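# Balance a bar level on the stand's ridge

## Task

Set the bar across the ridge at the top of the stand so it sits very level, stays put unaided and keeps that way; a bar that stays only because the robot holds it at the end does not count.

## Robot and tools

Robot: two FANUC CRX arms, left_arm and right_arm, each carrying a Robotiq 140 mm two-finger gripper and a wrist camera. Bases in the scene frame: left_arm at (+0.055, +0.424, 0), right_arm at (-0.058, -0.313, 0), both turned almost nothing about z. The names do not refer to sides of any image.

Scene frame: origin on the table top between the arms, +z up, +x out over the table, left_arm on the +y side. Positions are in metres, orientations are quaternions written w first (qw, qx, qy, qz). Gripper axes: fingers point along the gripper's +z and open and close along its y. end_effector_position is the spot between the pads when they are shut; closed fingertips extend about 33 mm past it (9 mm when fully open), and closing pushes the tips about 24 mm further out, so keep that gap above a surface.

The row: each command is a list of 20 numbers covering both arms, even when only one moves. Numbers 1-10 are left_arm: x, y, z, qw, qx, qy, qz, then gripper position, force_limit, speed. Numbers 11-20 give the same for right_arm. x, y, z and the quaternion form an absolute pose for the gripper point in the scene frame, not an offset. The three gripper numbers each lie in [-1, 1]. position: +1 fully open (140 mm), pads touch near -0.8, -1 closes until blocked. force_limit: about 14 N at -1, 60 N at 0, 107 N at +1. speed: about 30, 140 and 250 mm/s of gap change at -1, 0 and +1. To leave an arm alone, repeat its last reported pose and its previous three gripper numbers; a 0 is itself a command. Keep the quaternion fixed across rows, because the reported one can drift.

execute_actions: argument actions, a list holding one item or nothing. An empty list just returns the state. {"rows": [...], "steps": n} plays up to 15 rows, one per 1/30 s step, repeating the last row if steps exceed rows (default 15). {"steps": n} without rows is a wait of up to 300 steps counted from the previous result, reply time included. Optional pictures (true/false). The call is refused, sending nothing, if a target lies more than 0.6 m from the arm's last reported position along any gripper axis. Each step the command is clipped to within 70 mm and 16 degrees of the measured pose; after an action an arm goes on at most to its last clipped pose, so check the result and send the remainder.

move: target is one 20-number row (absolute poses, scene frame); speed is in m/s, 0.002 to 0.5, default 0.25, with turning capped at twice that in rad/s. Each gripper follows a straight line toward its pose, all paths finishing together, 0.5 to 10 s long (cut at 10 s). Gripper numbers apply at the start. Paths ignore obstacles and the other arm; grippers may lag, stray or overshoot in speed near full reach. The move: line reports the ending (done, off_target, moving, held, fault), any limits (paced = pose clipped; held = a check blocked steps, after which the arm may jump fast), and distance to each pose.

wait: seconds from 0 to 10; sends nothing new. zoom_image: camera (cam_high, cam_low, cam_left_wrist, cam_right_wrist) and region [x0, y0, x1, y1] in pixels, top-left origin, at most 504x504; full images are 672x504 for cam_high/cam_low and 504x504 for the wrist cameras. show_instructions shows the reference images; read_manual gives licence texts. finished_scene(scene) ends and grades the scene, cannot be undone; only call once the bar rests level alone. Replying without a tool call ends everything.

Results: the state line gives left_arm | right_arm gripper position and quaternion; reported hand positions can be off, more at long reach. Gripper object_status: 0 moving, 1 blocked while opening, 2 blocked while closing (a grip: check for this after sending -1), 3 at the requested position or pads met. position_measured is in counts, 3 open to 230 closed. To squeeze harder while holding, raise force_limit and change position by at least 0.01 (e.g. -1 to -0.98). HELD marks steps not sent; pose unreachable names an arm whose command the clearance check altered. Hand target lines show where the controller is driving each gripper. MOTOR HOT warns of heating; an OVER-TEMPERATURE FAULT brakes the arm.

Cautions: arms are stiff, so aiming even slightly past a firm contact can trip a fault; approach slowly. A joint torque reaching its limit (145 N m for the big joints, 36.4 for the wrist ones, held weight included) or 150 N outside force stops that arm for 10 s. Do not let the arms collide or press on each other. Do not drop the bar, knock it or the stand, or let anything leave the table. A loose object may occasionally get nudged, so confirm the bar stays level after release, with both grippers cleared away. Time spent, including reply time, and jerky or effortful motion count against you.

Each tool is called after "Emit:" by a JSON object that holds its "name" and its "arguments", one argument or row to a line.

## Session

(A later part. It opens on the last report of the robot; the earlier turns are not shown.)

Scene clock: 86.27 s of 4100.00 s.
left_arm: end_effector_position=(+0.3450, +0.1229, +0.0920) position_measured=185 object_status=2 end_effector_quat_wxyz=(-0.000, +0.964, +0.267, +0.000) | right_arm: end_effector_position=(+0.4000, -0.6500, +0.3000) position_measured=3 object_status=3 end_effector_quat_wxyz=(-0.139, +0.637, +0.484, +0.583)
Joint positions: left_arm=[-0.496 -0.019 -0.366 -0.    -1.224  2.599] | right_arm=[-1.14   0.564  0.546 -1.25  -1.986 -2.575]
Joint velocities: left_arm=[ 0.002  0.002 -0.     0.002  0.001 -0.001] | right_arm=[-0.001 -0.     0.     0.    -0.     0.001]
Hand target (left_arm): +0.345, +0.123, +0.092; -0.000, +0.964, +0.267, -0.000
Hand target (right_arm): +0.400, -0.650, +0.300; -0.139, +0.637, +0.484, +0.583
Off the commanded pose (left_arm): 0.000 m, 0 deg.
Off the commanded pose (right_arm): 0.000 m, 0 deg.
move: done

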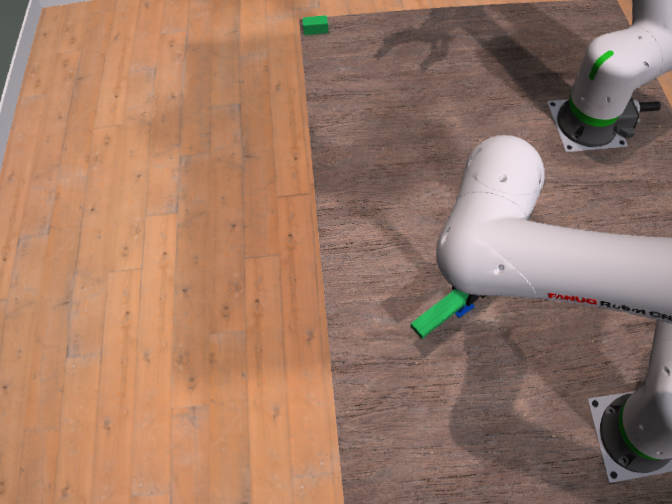

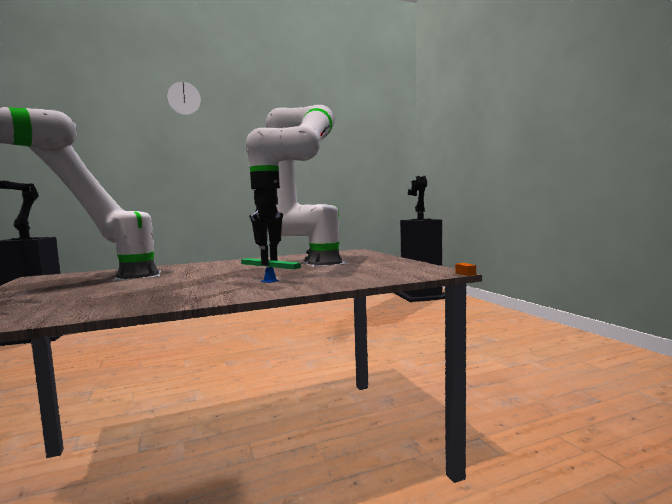

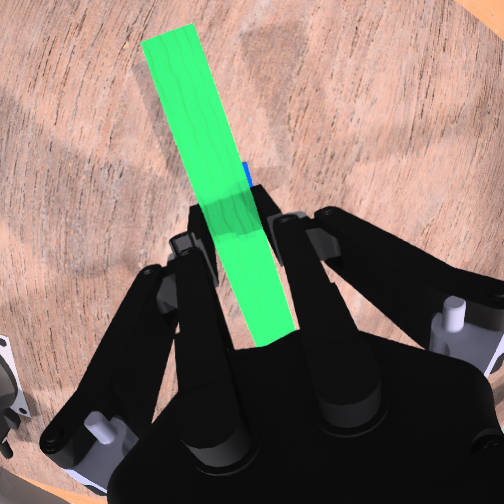

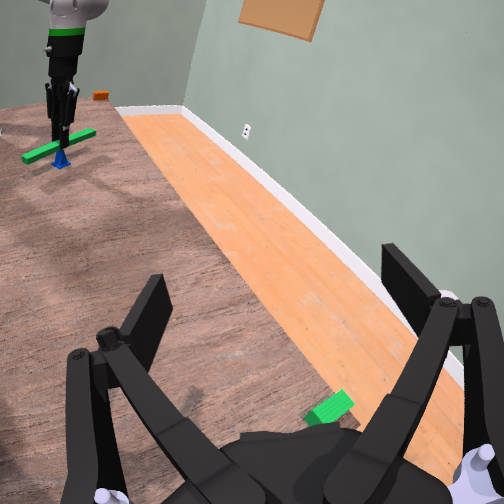

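Emit:
{"name": "move", "arguments": {
  "target": [0.345,0.123,0.0875,0,0.964,0.267,0,-1,0,-0.5,0.4,-0.65,0.3,-0.139,0.637,0.484,0.583,1,0,0],
  "speed": 0.005
}}

Emit:
{"name": "execute_actions", "arguments": {
  "actions": [
    {"rows":[[0.345,0.123,0.0875,0,0.964,0.267,0,-0.4,0,-1,0.4,-0.65,0.3,-0.139,0.637,0.484,0.583,1,0,0]],"steps":9}
  ]
}}

Emit:
{"name": "execute_actions", "arguments": {
  "actions": [
    {"rows":[[0.345,0.123,0.0875,0,0.964,0.267,0,-1,0,-0.5,0.4,-0.65,0.3,-0.139,0.637,0.484,0.583,1,0,0]],"steps":10}
  ]
}}

Emit:
{"name": "zoom_image", "arguments": {
  "camera": "cam_low",
  "region": [230,235,310,291]
}}

Scene clock: 90.97 s of 4100.00 s.
left_arm: end_effector_position=(+0.3450, +0.1230, +0.0876) position_measured=185 object_status=2 end_effector_quat_wxyz=(+0.000, +0.964, +0.267, +0.000) | right_arm: end_effector_position=(+0.4000, -0.6500, +0.3000) position_measured=3 object_status=3 end_effector_quat_wxyz=(-0.139, +0.637, +0.484, +0.583)
Joint positions: left_arm=[-0.496 -0.015 -0.373  0.    -1.212  2.598] | right_arm=[-1.14   0.564  0.546 -1.25  -1.986 -2.575]
Joint velocities: left_arm=[-0.    -0.001 -0.001 -0.     0.001  0.   ] | right_arm=[ 0.002 -0.     0.     0.    -0.     0.001]
Hand target (left_arm): +0.345, +0.123, +0.087; +0.000, +0.964, +0.267, -0.000
Hand target (right_arm): +0.400, -0.650, +0.300; -0.139, +0.637, +0.484, +0.583
Off the commanded pose (left_arm): 0.000 m, 0 deg.
Off the commanded pose (right_arm): 0.000 m, 0 deg.
After step 90, 0.57 s passed at rest.
move: done

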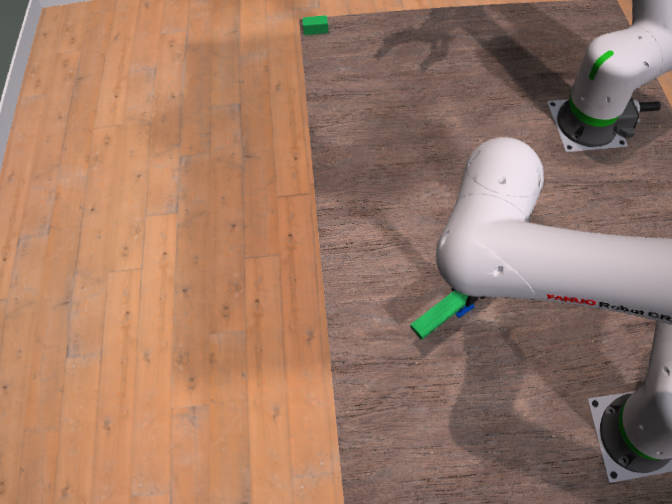

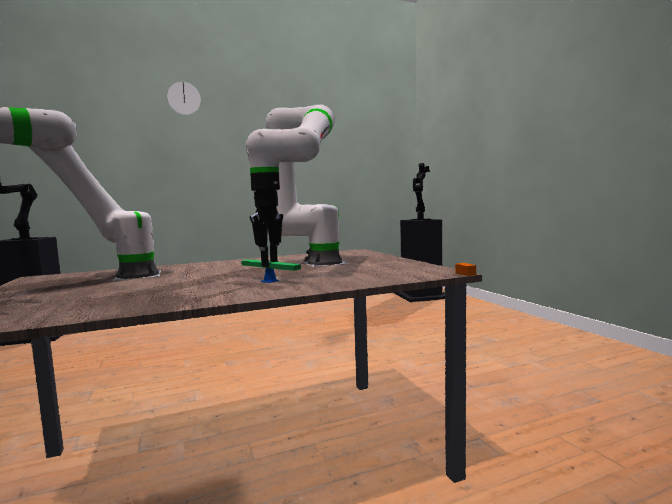

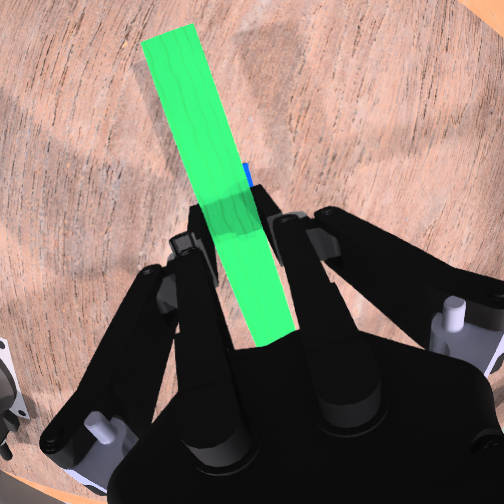

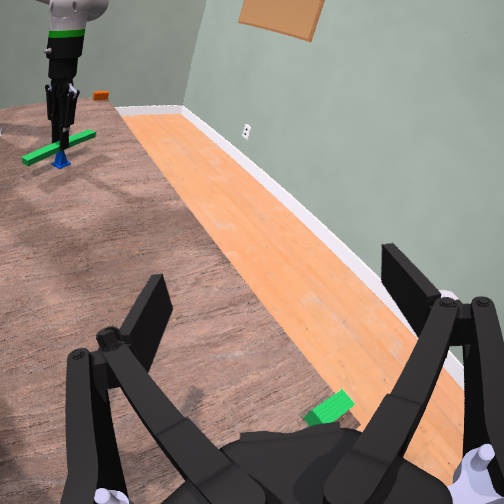

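Scene clock: 91.27 s of 4100.00 s.
left_arm: end_effector_position=(+0.3450, +0.1230, +0.0875) position_measured=179 object_status=0 end_effector_quat_wxyz=(+0.000, +0.964, +0.267, -0.000) | right_arm: end_effector_position=(+0.4000, -0.6500, +0.3000) position_measured=3 object_status=3 end_effector_quat_wxyz=(-0.139, +0.637, +0.484, +0.583)
Joint positions: left_arm=[-0.496 -0.015 -0.374  0.    -1.212  2.598] | right_arm=[-1.14   0.564  0.546 -1.25  -1.986 -2.575]
Joint velocities: left_arm=[-0.    -0.    -0.     0.    -0.    -0.002] | right_arm=[ 0.001  0.     0.    -0.     0.001 -0.   ]
Hand target (left_arm): +0.345, +0.123, +0.087; +0.000, +0.964, +0.267, -0.000
Hand target (right_arm): +0.400, -0.650, +0.300; -0.139, +0.637, +0.484, +0.583
Off the commanded pose (left_arm): 0.000 m, 0 deg.
Off the commanded pose (right_arm): 0.000 m, 0 deg.
Steps of this call (steps 1 to 9: all 9 steps of this action). Readings (end_effector_position | what the end effector reports):
1: left_arm (+0.3450, +0.1230, +0.0876) | right_arm (+0.4000, -0.6500, +0.3000) | left_arm position_measured=185 object_status=0 | right_arm position_measured=3 object_status=3
2: left_arm (+0.3450, +0.1230, +0.0875) | right_arm (+0.4000, -0.6500, +0.3000) | left_arm position_measured=185 object_status=0 | right_arm position_measured=3 object_status=3
4: left_arm (+0.3450, +0.1230, +0.0875) | right_arm (+0.4000, -0.6500, +0.3000) | left_arm position_measured=181 object_status=0 | right_arm position_measured=3 object_status=3
8: left_arm (+0.3450, +0.1230, +0.0875) | right_arm (+0.4000, -0.6500, +0.3000) | left_arm position_measured=179 object_status=0 | right_arm position_measured=3 object_status=3
9: the state above

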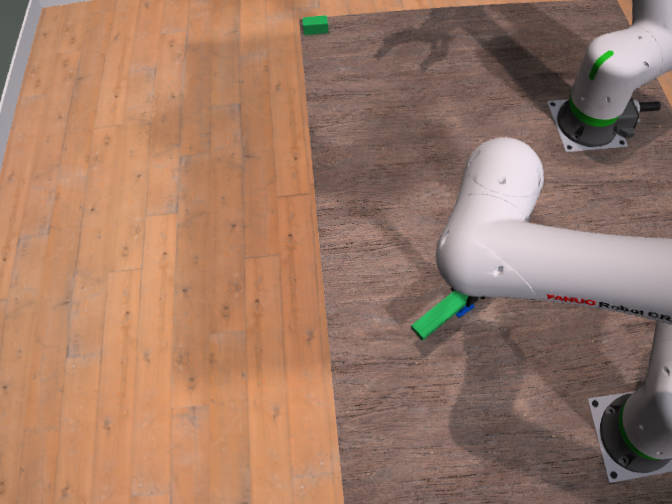

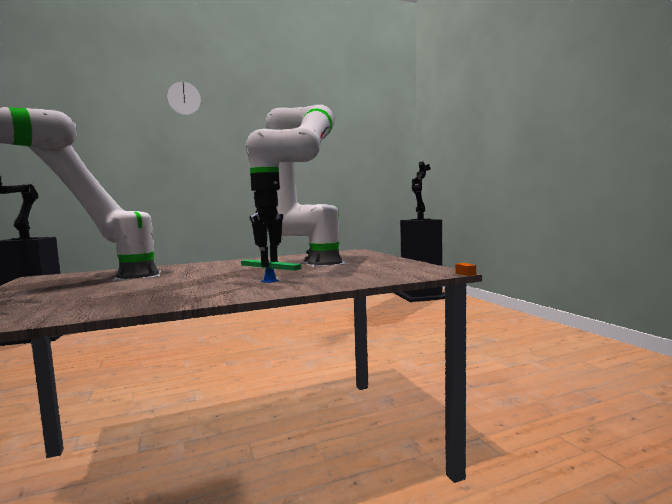

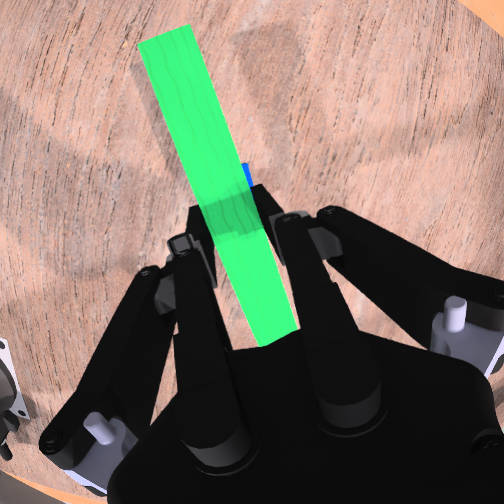

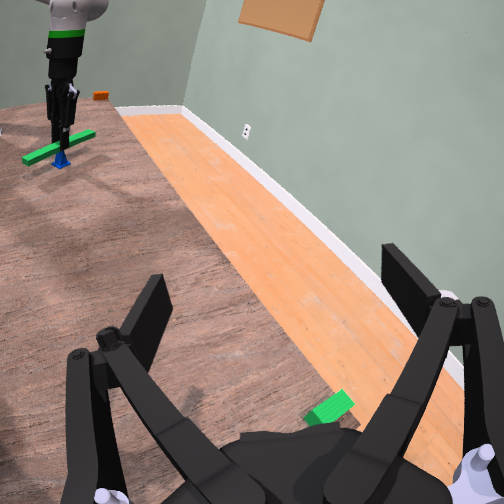

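Scene clock: 91.60 s of 4100.00 s.
left_arm: end_effector_position=(+0.3450, +0.1230, +0.0875) position_measured=185 object_status=2 end_effector_quat_wxyz=(+0.000, +0.964, +0.267, -0.000) | right_arm: end_effector_position=(+0.4000, -0.6500, +0.3000) position_measured=3 object_status=3 end_effector_quat_wxyz=(-0.139, +0.637, +0.484, +0.583)
Joint positions: left_arm=[-0.496 -0.015 -0.374  0.    -1.212  2.598] | right_arm=[-1.14   0.564  0.546 -1.25  -1.986 -2.575]
Joint velocities: left_arm=[ 0.     0.001 -0.     0.    -0.001  0.001] | right_arm=[ 0.    -0.001 -0.     0.001  0.001  0.   ]
Hand target (left_arm): +0.345, +0.123, +0.087; +0.000, +0.964, +0.267, +0.000
Hand target (right_arm): +0.400, -0.650, +0.300; -0.139, +0.637, +0.484, +0.583
Off the commanded pose (left_arm): 0.000 m, 0 deg.
Off the commanded pose (right_arm): 0.000 m, 0 deg.
Steps of this call (steps 1 to 10: all 10 steps of this action). Readings (end_effector_position | what the end effector reports):
1: left_arm (+0.3450, +0.1230, +0.0875) | right_arm (+0.4000, -0.6500, +0.3000) | left_arm position_measured=179 object_status=0 | right_arm position_measured=3 object_status=3
2: left_arm (+0.3450, +0.1230, +0.0875) | right_arm (+0.4000, -0.6500, +0.3000) | left_arm position_measured=182 object_status=0 | right_arm position_measured=3 object_status=3
4: left_arm (+0.3450, +0.1230, +0.0875) | right_arm (+0.4000, -0.6500, +0.3000) | left_arm position_measured=185 object_status=0 | right_arm position_measured=3 object_status=3
8: left_arm (+0.3450, +0.1230, +0.0875) | right_arm (+0.4000, -0.6500, +0.3000) | left_arm position_measured=185 object_status=2 | right_arm position_measured=3 object_status=3
10: the state above

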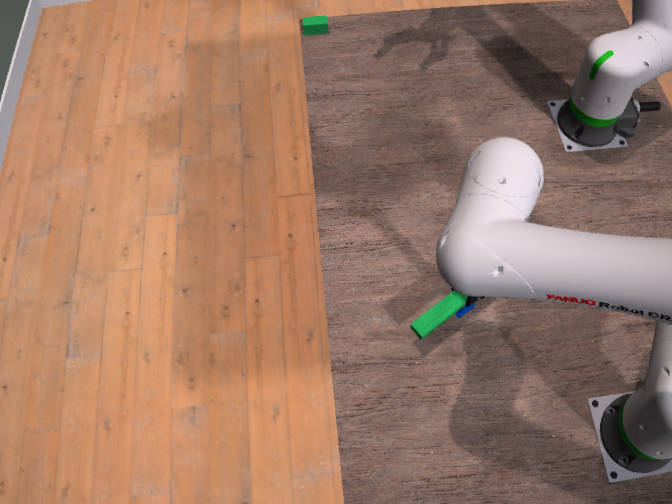

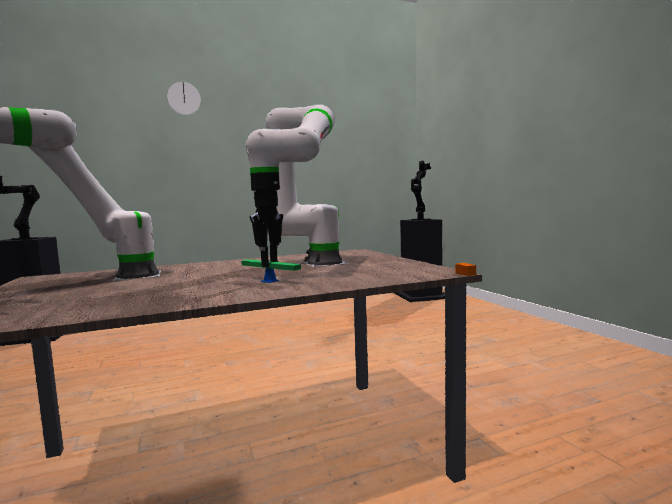

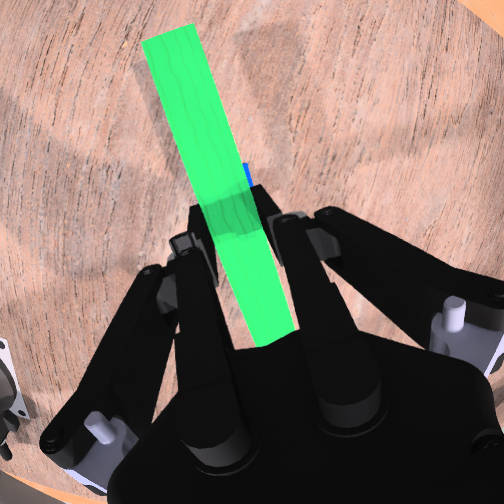

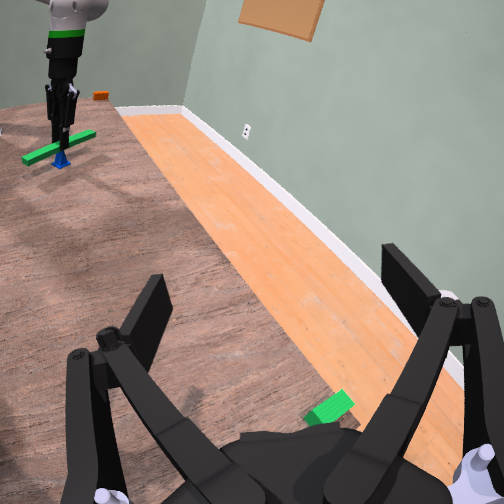

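Region (230, 235, 310, 291) of cam_low's 672x504 image, scaled by 6.300, with more detail than that image has; it fills the top 353 rows of this view, and the rest is white.

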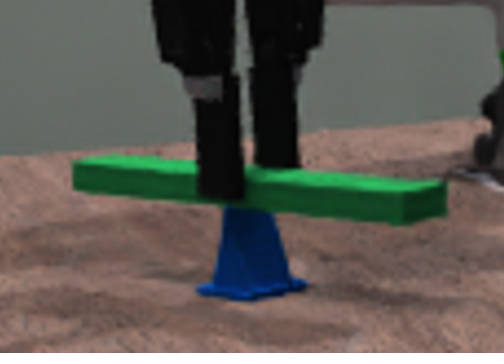

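Promising; longer test.

Emit:
{"name": "execute_actions", "arguments": {
  "actions": [
    {"rows":[[0.345,0.123,0.0875,0,0.964,0.267,0,-0.33,0,-1,0.4,-0.65,0.3,-0.139,0.637,0.484,0.583,1,0,0]],"steps":15}
  ]
}}

Emit:
{"name": "execute_actions", "arguments": {
  "actions": [
    {"rows":[[0.345,0.123,0.0875,0,0.964,0.267,0,-1,0,-0.5,0.4,-0.65,0.3,-0.139,0.637,0.484,0.583,1,0,0]],"steps":12}
  ]
}}

Emit:
{"name": "zoom_image", "arguments": {
  "camera": "cam_low",
  "region": [230,235,310,291]
}}

Scene clock: 94.73 s of 4100.00 s.
left_arm: end_effector_position=(+0.3450, +0.1230, +0.0875) position_measured=171 object_status=0 end_effector_quat_wxyz=(-0.000, +0.964, +0.267, +0.000) | right_arm: end_effector_position=(+0.4000, -0.6500, +0.3000) position_measured=3 object_status=3 end_effector_quat_wxyz=(-0.139, +0.637, +0.484, +0.583)
Joint positions: left_arm=[-0.496 -0.015 -0.374 -0.    -1.212  2.598] | right_arm=[-1.14   0.564  0.546 -1.25  -1.986 -2.575]
Joint velocities: left_arm=[-0.    -0.001  0.    -0.     0.    -0.   ] | right_arm=[-0.    -0.    -0.     0.    -0.     0.001]
Hand target (left_arm): +0.345, +0.123, +0.088; -0.000, +0.964, +0.267, +0.000
Hand target (right_arm): +0.400, -0.650, +0.300; -0.139, +0.637, +0.484, +0.583
Off the commanded pose (left_arm): 0.000 m, 0 deg.
Off the commanded pose (right_arm): 0.000 m, 0 deg.
Steps of this call (steps 1 to 79: nothing new was sent; steps 80 to 94: all 15 steps of this action). Readings (end_effector_position | what the end effector reports):
80: left_arm (+0.3450, +0.1230, +0.0875) | right_arm (+0.4000, -0.6500, +0.3000) | left_arm position_measured=185 object_status=0 | right_arm position_measured=3 object_status=3
81: left_arm (+0.3450, +0.1230, +0.0875) | right_arm (+0.4000, -0.6500, +0.3000) | left_arm position_measured=185 object_status=0 | right_arm position_measured=3 object_status=3
83: left_arm (+0.3450, +0.1230, +0.0875) | right_arm (+0.4000, -0.6500, +0.3000) | left_arm position_measured=181 object_status=0 | right_arm position_measured=3 object_status=3
87: left_arm (+0.3450, +0.1230, +0.0875) | right_arm (+0.4000, -0.6500, +0.3000) | left_arm position_measured=174 object_status=0 | right_arm position_measured=3 object_status=3
94: the state above

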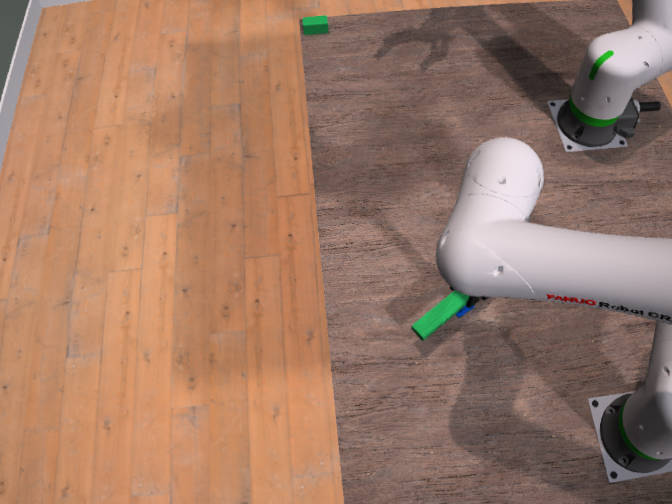

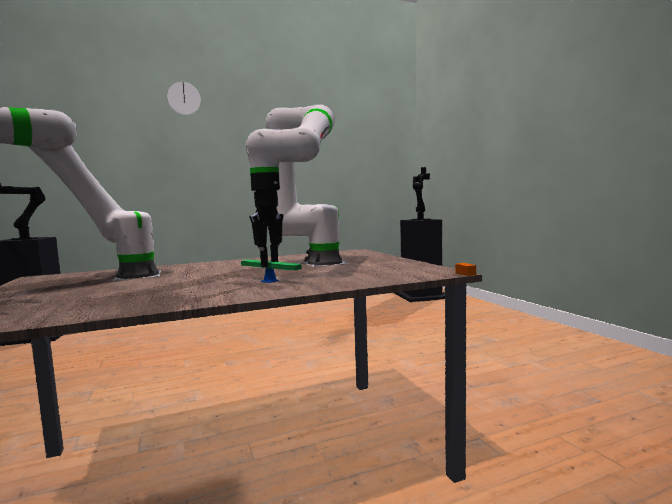

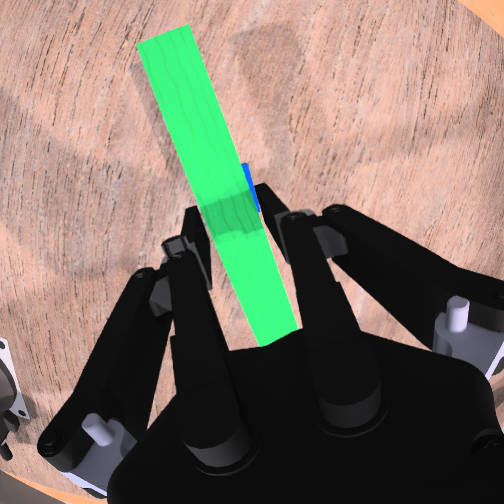

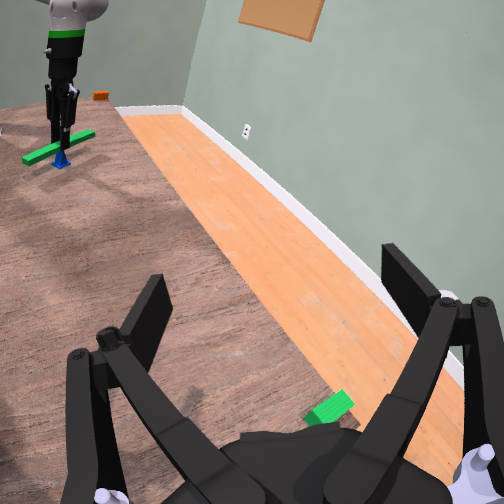

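Scene clock: 95.13 s of 4100.00 s.
left_arm: end_effector_position=(+0.3450, +0.1230, +0.0875) position_measured=185 object_status=0 end_effector_quat_wxyz=(-0.000, +0.964, +0.267, +0.000) | right_arm: end_effector_position=(+0.4000, -0.6500, +0.3000) position_measured=3 object_status=3 end_effector_quat_wxyz=(-0.139, +0.637, +0.484, +0.583)
Joint positions: left_arm=[-0.496 -0.015 -0.374 -0.    -1.212  2.598] | right_arm=[-1.14   0.564  0.546 -1.25  -1.986 -2.575]
Joint velocities: left_arm=[ 0.    -0.001  0.     0.    -0.    -0.001] | right_arm=[ 0.    -0.     0.     0.    -0.     0.001]
Hand target (left_arm): +0.345, +0.123, +0.087; -0.000, +0.964, +0.267, +0.000
Hand target (right_arm): +0.400, -0.650, +0.300; -0.139, +0.637, +0.484, +0.583
Off the commanded pose (left_arm): 0.000 m, 0 deg.
Off the commanded pose (right_arm): 0.000 m, 0 deg.
Steps of this call (steps 1 to 12: all 12 steps of this action). Readings (end_effector_position | what the end effector reports):
1: left_arm (+0.3450, +0.1230, +0.0875) | right_arm (+0.4000, -0.6500, +0.3000) | left_arm position_measured=171 object_status=0 | right_arm position_measured=3 object_status=3
2: left_arm (+0.3450, +0.1230, +0.0875) | right_arm (+0.4000, -0.6500, +0.3000) | left_arm position_measured=174 object_status=0 | right_arm position_measured=3 object_status=3
4: left_arm (+0.3450, +0.1230, +0.0875) | right_arm (+0.4000, -0.6500, +0.3000) | left_arm position_measured=183 object_status=0 | right_arm position_measured=3 object_status=3
8: left_arm (+0.3450, +0.1230, +0.0875) | right_arm (+0.4000, -0.6500, +0.3000) | left_arm position_measured=185 object_status=0 | right_arm position_measured=3 object_status=3
12: the state above

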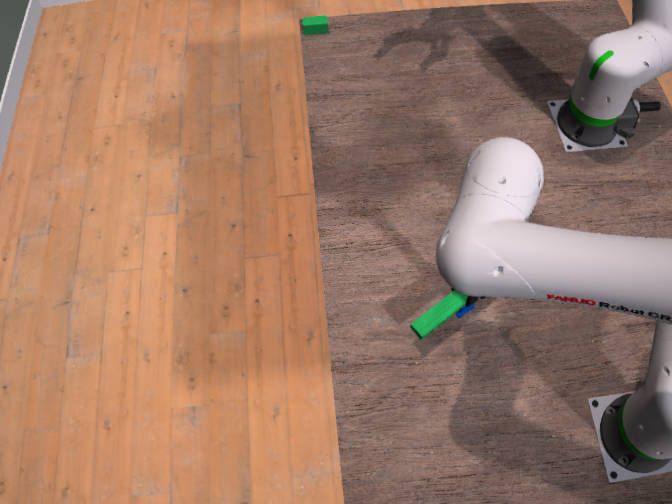

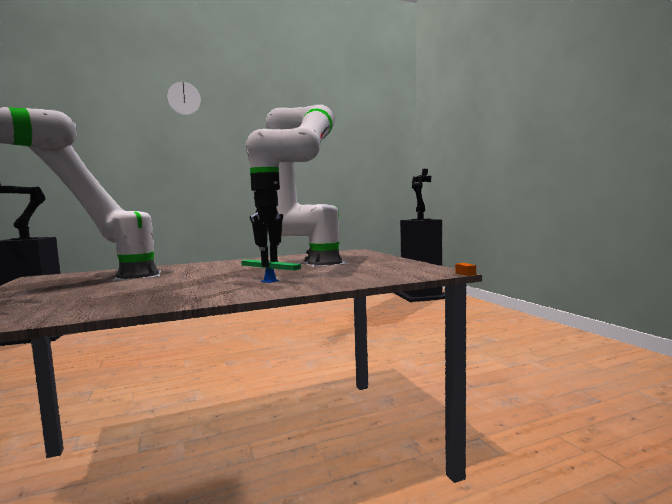

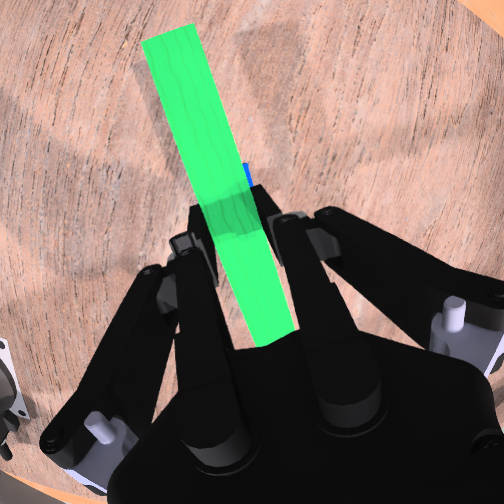

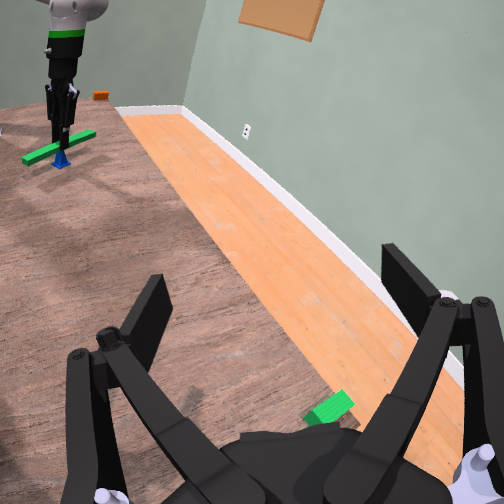

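Region (230, 235, 310, 291) of cam_low's 672x504 image, scaled by 6.300, with more detail than that image has; it fills the top 353 rows of this view, and the rest is white.

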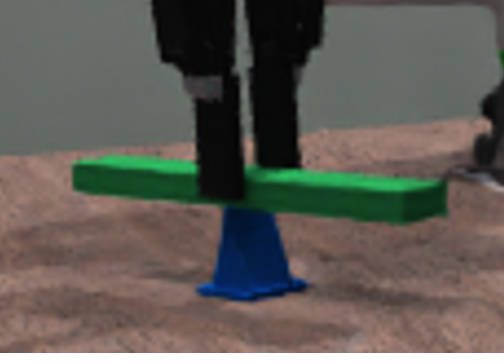

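Emit:
{"name": "move", "arguments": {
  "target": [0.345,0.123,0.0875,0,0.964,0.267,0,-0.1,0,-1,0.4,-0.65,0.3,-0.139,0.637,0.484,0.583,1,0,0]
}}

Emit:
{"name": "move", "arguments": {
  "target": [0.345,0.123,0.145,0,0.964,0.267,0,-0.1,0,-1,0.4,-0.65,0.3,-0.139,0.637,0.484,0.583,1,0,0],
  "speed": 0.1
}}

Emit:
{"name": "wait", "arguments": {
  "seconds": 3
}}

Emit:
{"name": "zoom_image", "arguments": {
  "camera": "cam_low",
  "region": [230,235,310,291]
}}

Scene clock: 99.53 s of 4100.00 s.
left_arm: end_effector_position=(+0.3450, +0.1230, +0.0875) position_measured=141 object_status=0 end_effector_quat_wxyz=(-0.000, +0.964, +0.267, -0.000) | right_arm: end_effector_position=(+0.4000, -0.6500, +0.3000) position_measured=3 object_status=3 end_effector_quat_wxyz=(-0.139, +0.637, +0.484, +0.583)
Joint positions: left_arm=[-0.496 -0.015 -0.374  0.    -1.212  2.598] | right_arm=[-1.14   0.564  0.546 -1.25  -1.986 -2.575]
Joint velocities: left_arm=[ 0.    -0.001 -0.     0.001 -0.     0.002] | right_arm=[-0.001  0.001  0.     0.     0.    -0.   ]
Hand target (left_arm): +0.345, +0.123, +0.087; +0.000, +0.964, +0.267, -0.000
Hand target (right_arm): +0.400, -0.650, +0.300; -0.139, +0.637, +0.484, +0.583
Off the commanded pose (left_arm): 0.000 m, 0 deg.
Off the commanded pose (right_arm): 0.000 m, 0 deg.
After step 90, 0.30 s passed at rest.
move: done

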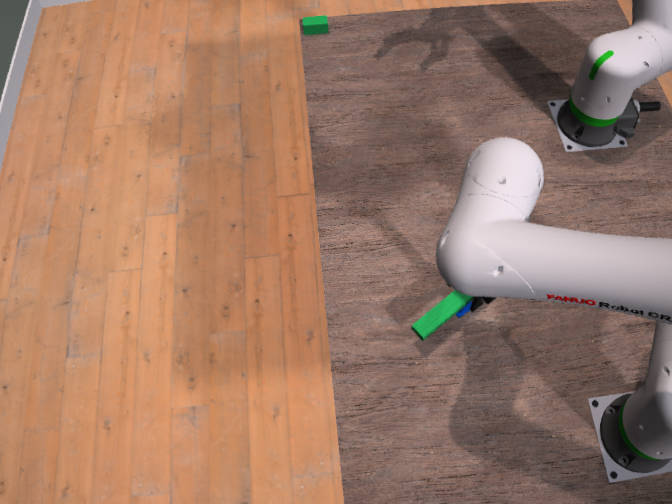

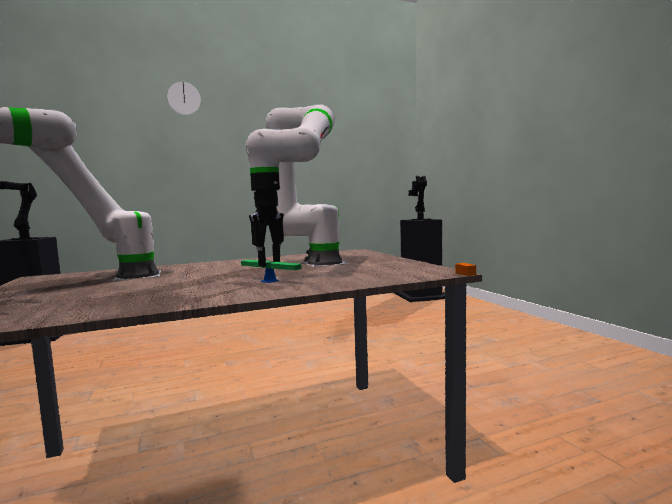

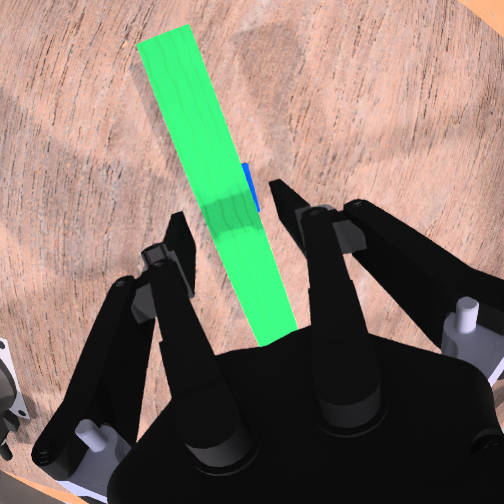

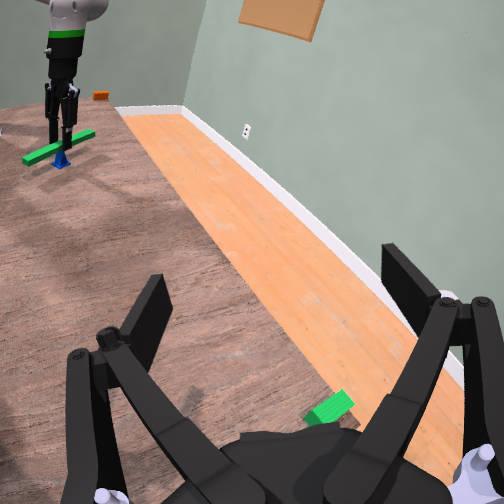

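Scene clock: 100.47 s of 4100.00 s.
left_arm: end_effector_position=(+0.3448, +0.1230, +0.1449) position_measured=141 object_status=3 end_effector_quat_wxyz=(+0.000, +0.964, +0.267, -0.000) | right_arm: end_effector_position=(+0.4000, -0.6500, +0.3000) position_measured=3 object_status=3 end_effector_quat_wxyz=(-0.139, +0.637, +0.484, +0.583)
Joint positions: left_arm=[-0.496 -0.057 -0.275  0.    -1.353  2.599] | right_arm=[-1.14   0.564  0.546 -1.25  -1.986 -2.575]
Joint velocities: left_arm=[ 0.     0.001  0.002  0.001 -0.002 -0.001] | right_arm=[-0.001 -0.     0.    -0.    -0.    -0.001]
Hand target (left_arm): +0.345, +0.123, +0.145; -0.000, +0.964, +0.267, +0.000
Hand target (right_arm): +0.400, -0.650, +0.300; -0.139, +0.637, +0.484, +0.583
Off the commanded pose (left_arm): 0.000 m, 0 deg.
Off the commanded pose (right_arm): 0.000 m, 0 deg.
move: done

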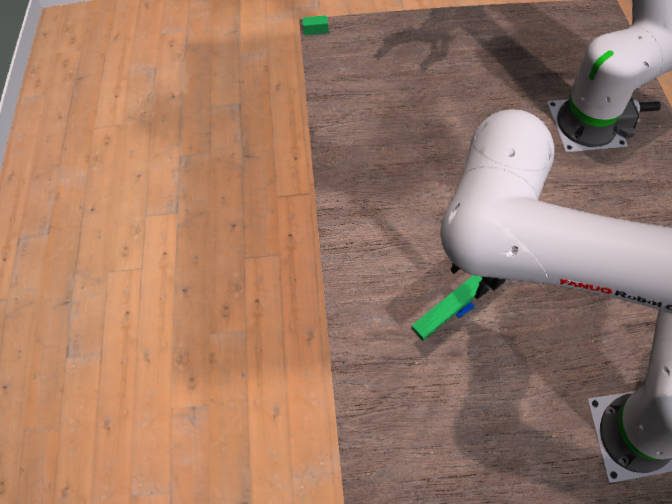

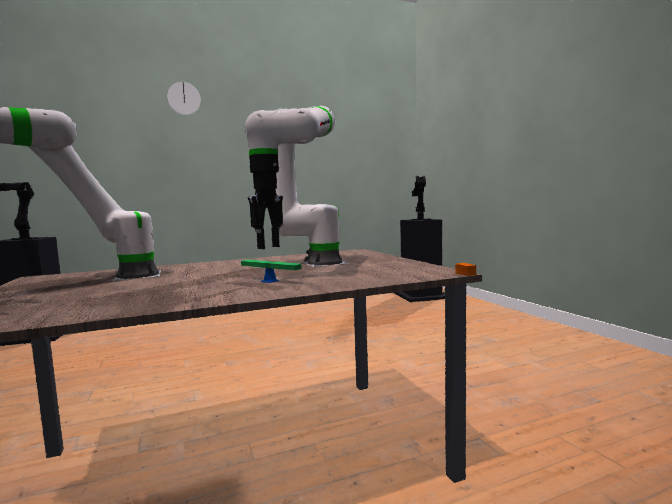

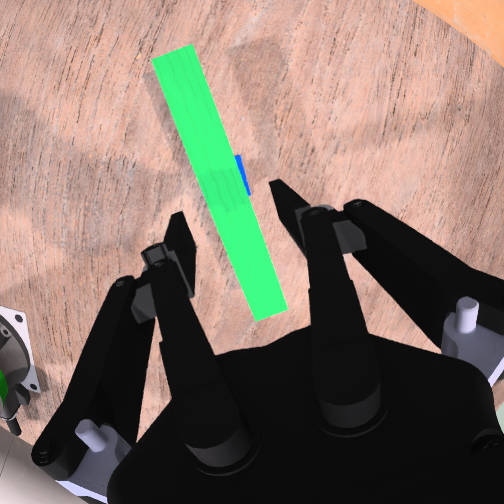

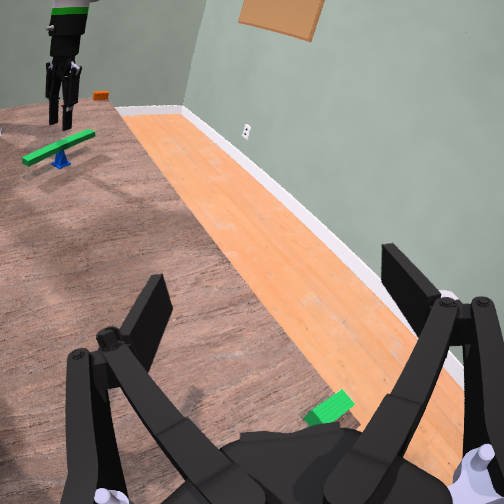

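Scene clock: 103.47 s of 4100.00 s.
left_arm: end_effector_position=(+0.3449, +0.1231, +0.1450) position_measured=141 object_status=3 end_effector_quat_wxyz=(-0.000, +0.964, +0.267, +0.000) | right_arm: end_effector_position=(+0.4000, -0.6500, +0.3000) position_measured=3 object_status=3 end_effector_quat_wxyz=(-0.139, +0.637, +0.484, +0.583)
Joint positions: left_arm=[-0.496 -0.057 -0.275 -0.    -1.353  2.599] | right_arm=[-1.14   0.564  0.546 -1.25  -1.986 -2.575]
Joint velocities: left_arm=[-0.    -0.     0.    -0.    -0.001  0.003] | right_arm=[ 0.001 -0.    -0.    -0.001 -0.    -0.001]
Hand target (left_arm): +0.345, +0.123, +0.145; -0.000, +0.964, +0.267, +0.000
Hand target (right_arm): +0.400, -0.650, +0.300; -0.139, +0.637, +0.484, +0.583
Off the commanded pose (left_arm): 0.000 m, 0 deg.
Off the commanded pose (right_arm): 0.000 m, 0 deg.
Steps of this call (steps 1 to 90: nothing new was sent). Readings (end_effector_position | what the end effector reports):
1: left_arm (+0.3448, +0.1230, +0.1450) | right_arm (+0.4000, -0.6500, +0.3000) | left_arm position_measured=141 object_status=3 | right_arm position_measured=3 object_status=3
2: left_arm (+0.3448, +0.1230, +0.1450) | right_arm (+0.4000, -0.6500, +0.3000) | left_arm position_measured=141 object_status=3 | right_arm position_measured=3 object_status=3
4: left_arm (+0.3448, +0.1230, +0.1450) | right_arm (+0.4000, -0.6500, +0.3000) | left_arm position_measured=141 object_status=3 | right_arm position_measured=3 object_status=3
8: left_arm (+0.3448, +0.1230, +0.1450) | right_arm (+0.4000, -0.6500, +0.3000) | left_arm position_measured=141 object_status=3 | right_arm position_measured=3 object_status=3
90: the state above

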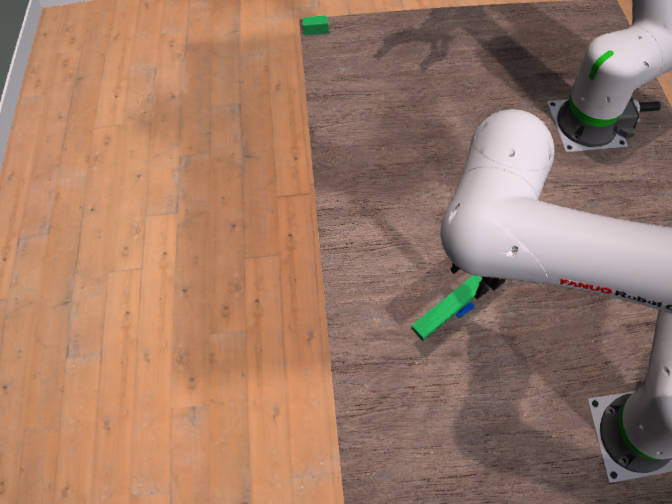

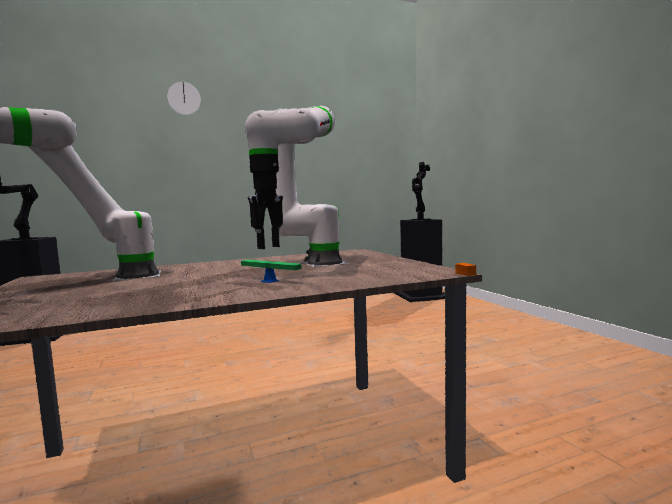

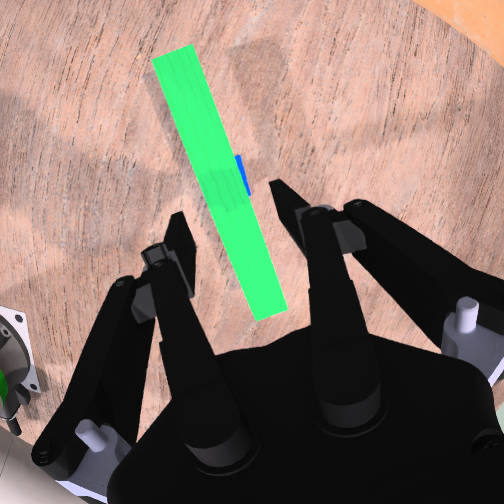

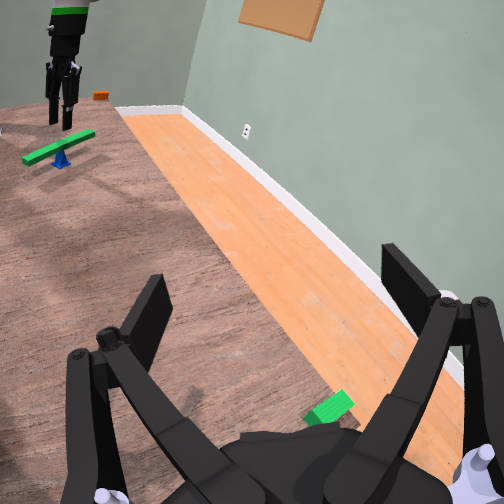

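Region (230, 235, 310, 291) of cam_low's 672x504 image, scaled by 6.300, with more detail than that image has; it fills the top 353 rows of this view, and the rest is white.

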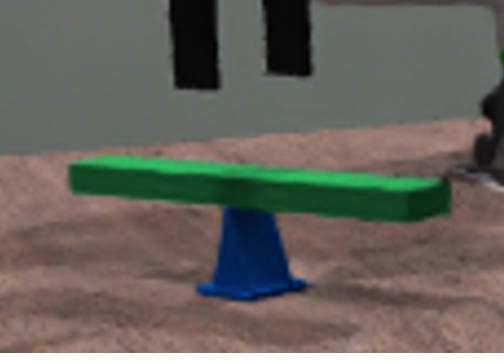

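Emit:
{"name": "finished_scene", "arguments": {
  "scene": 2
}}

The scene is finished: the task was done.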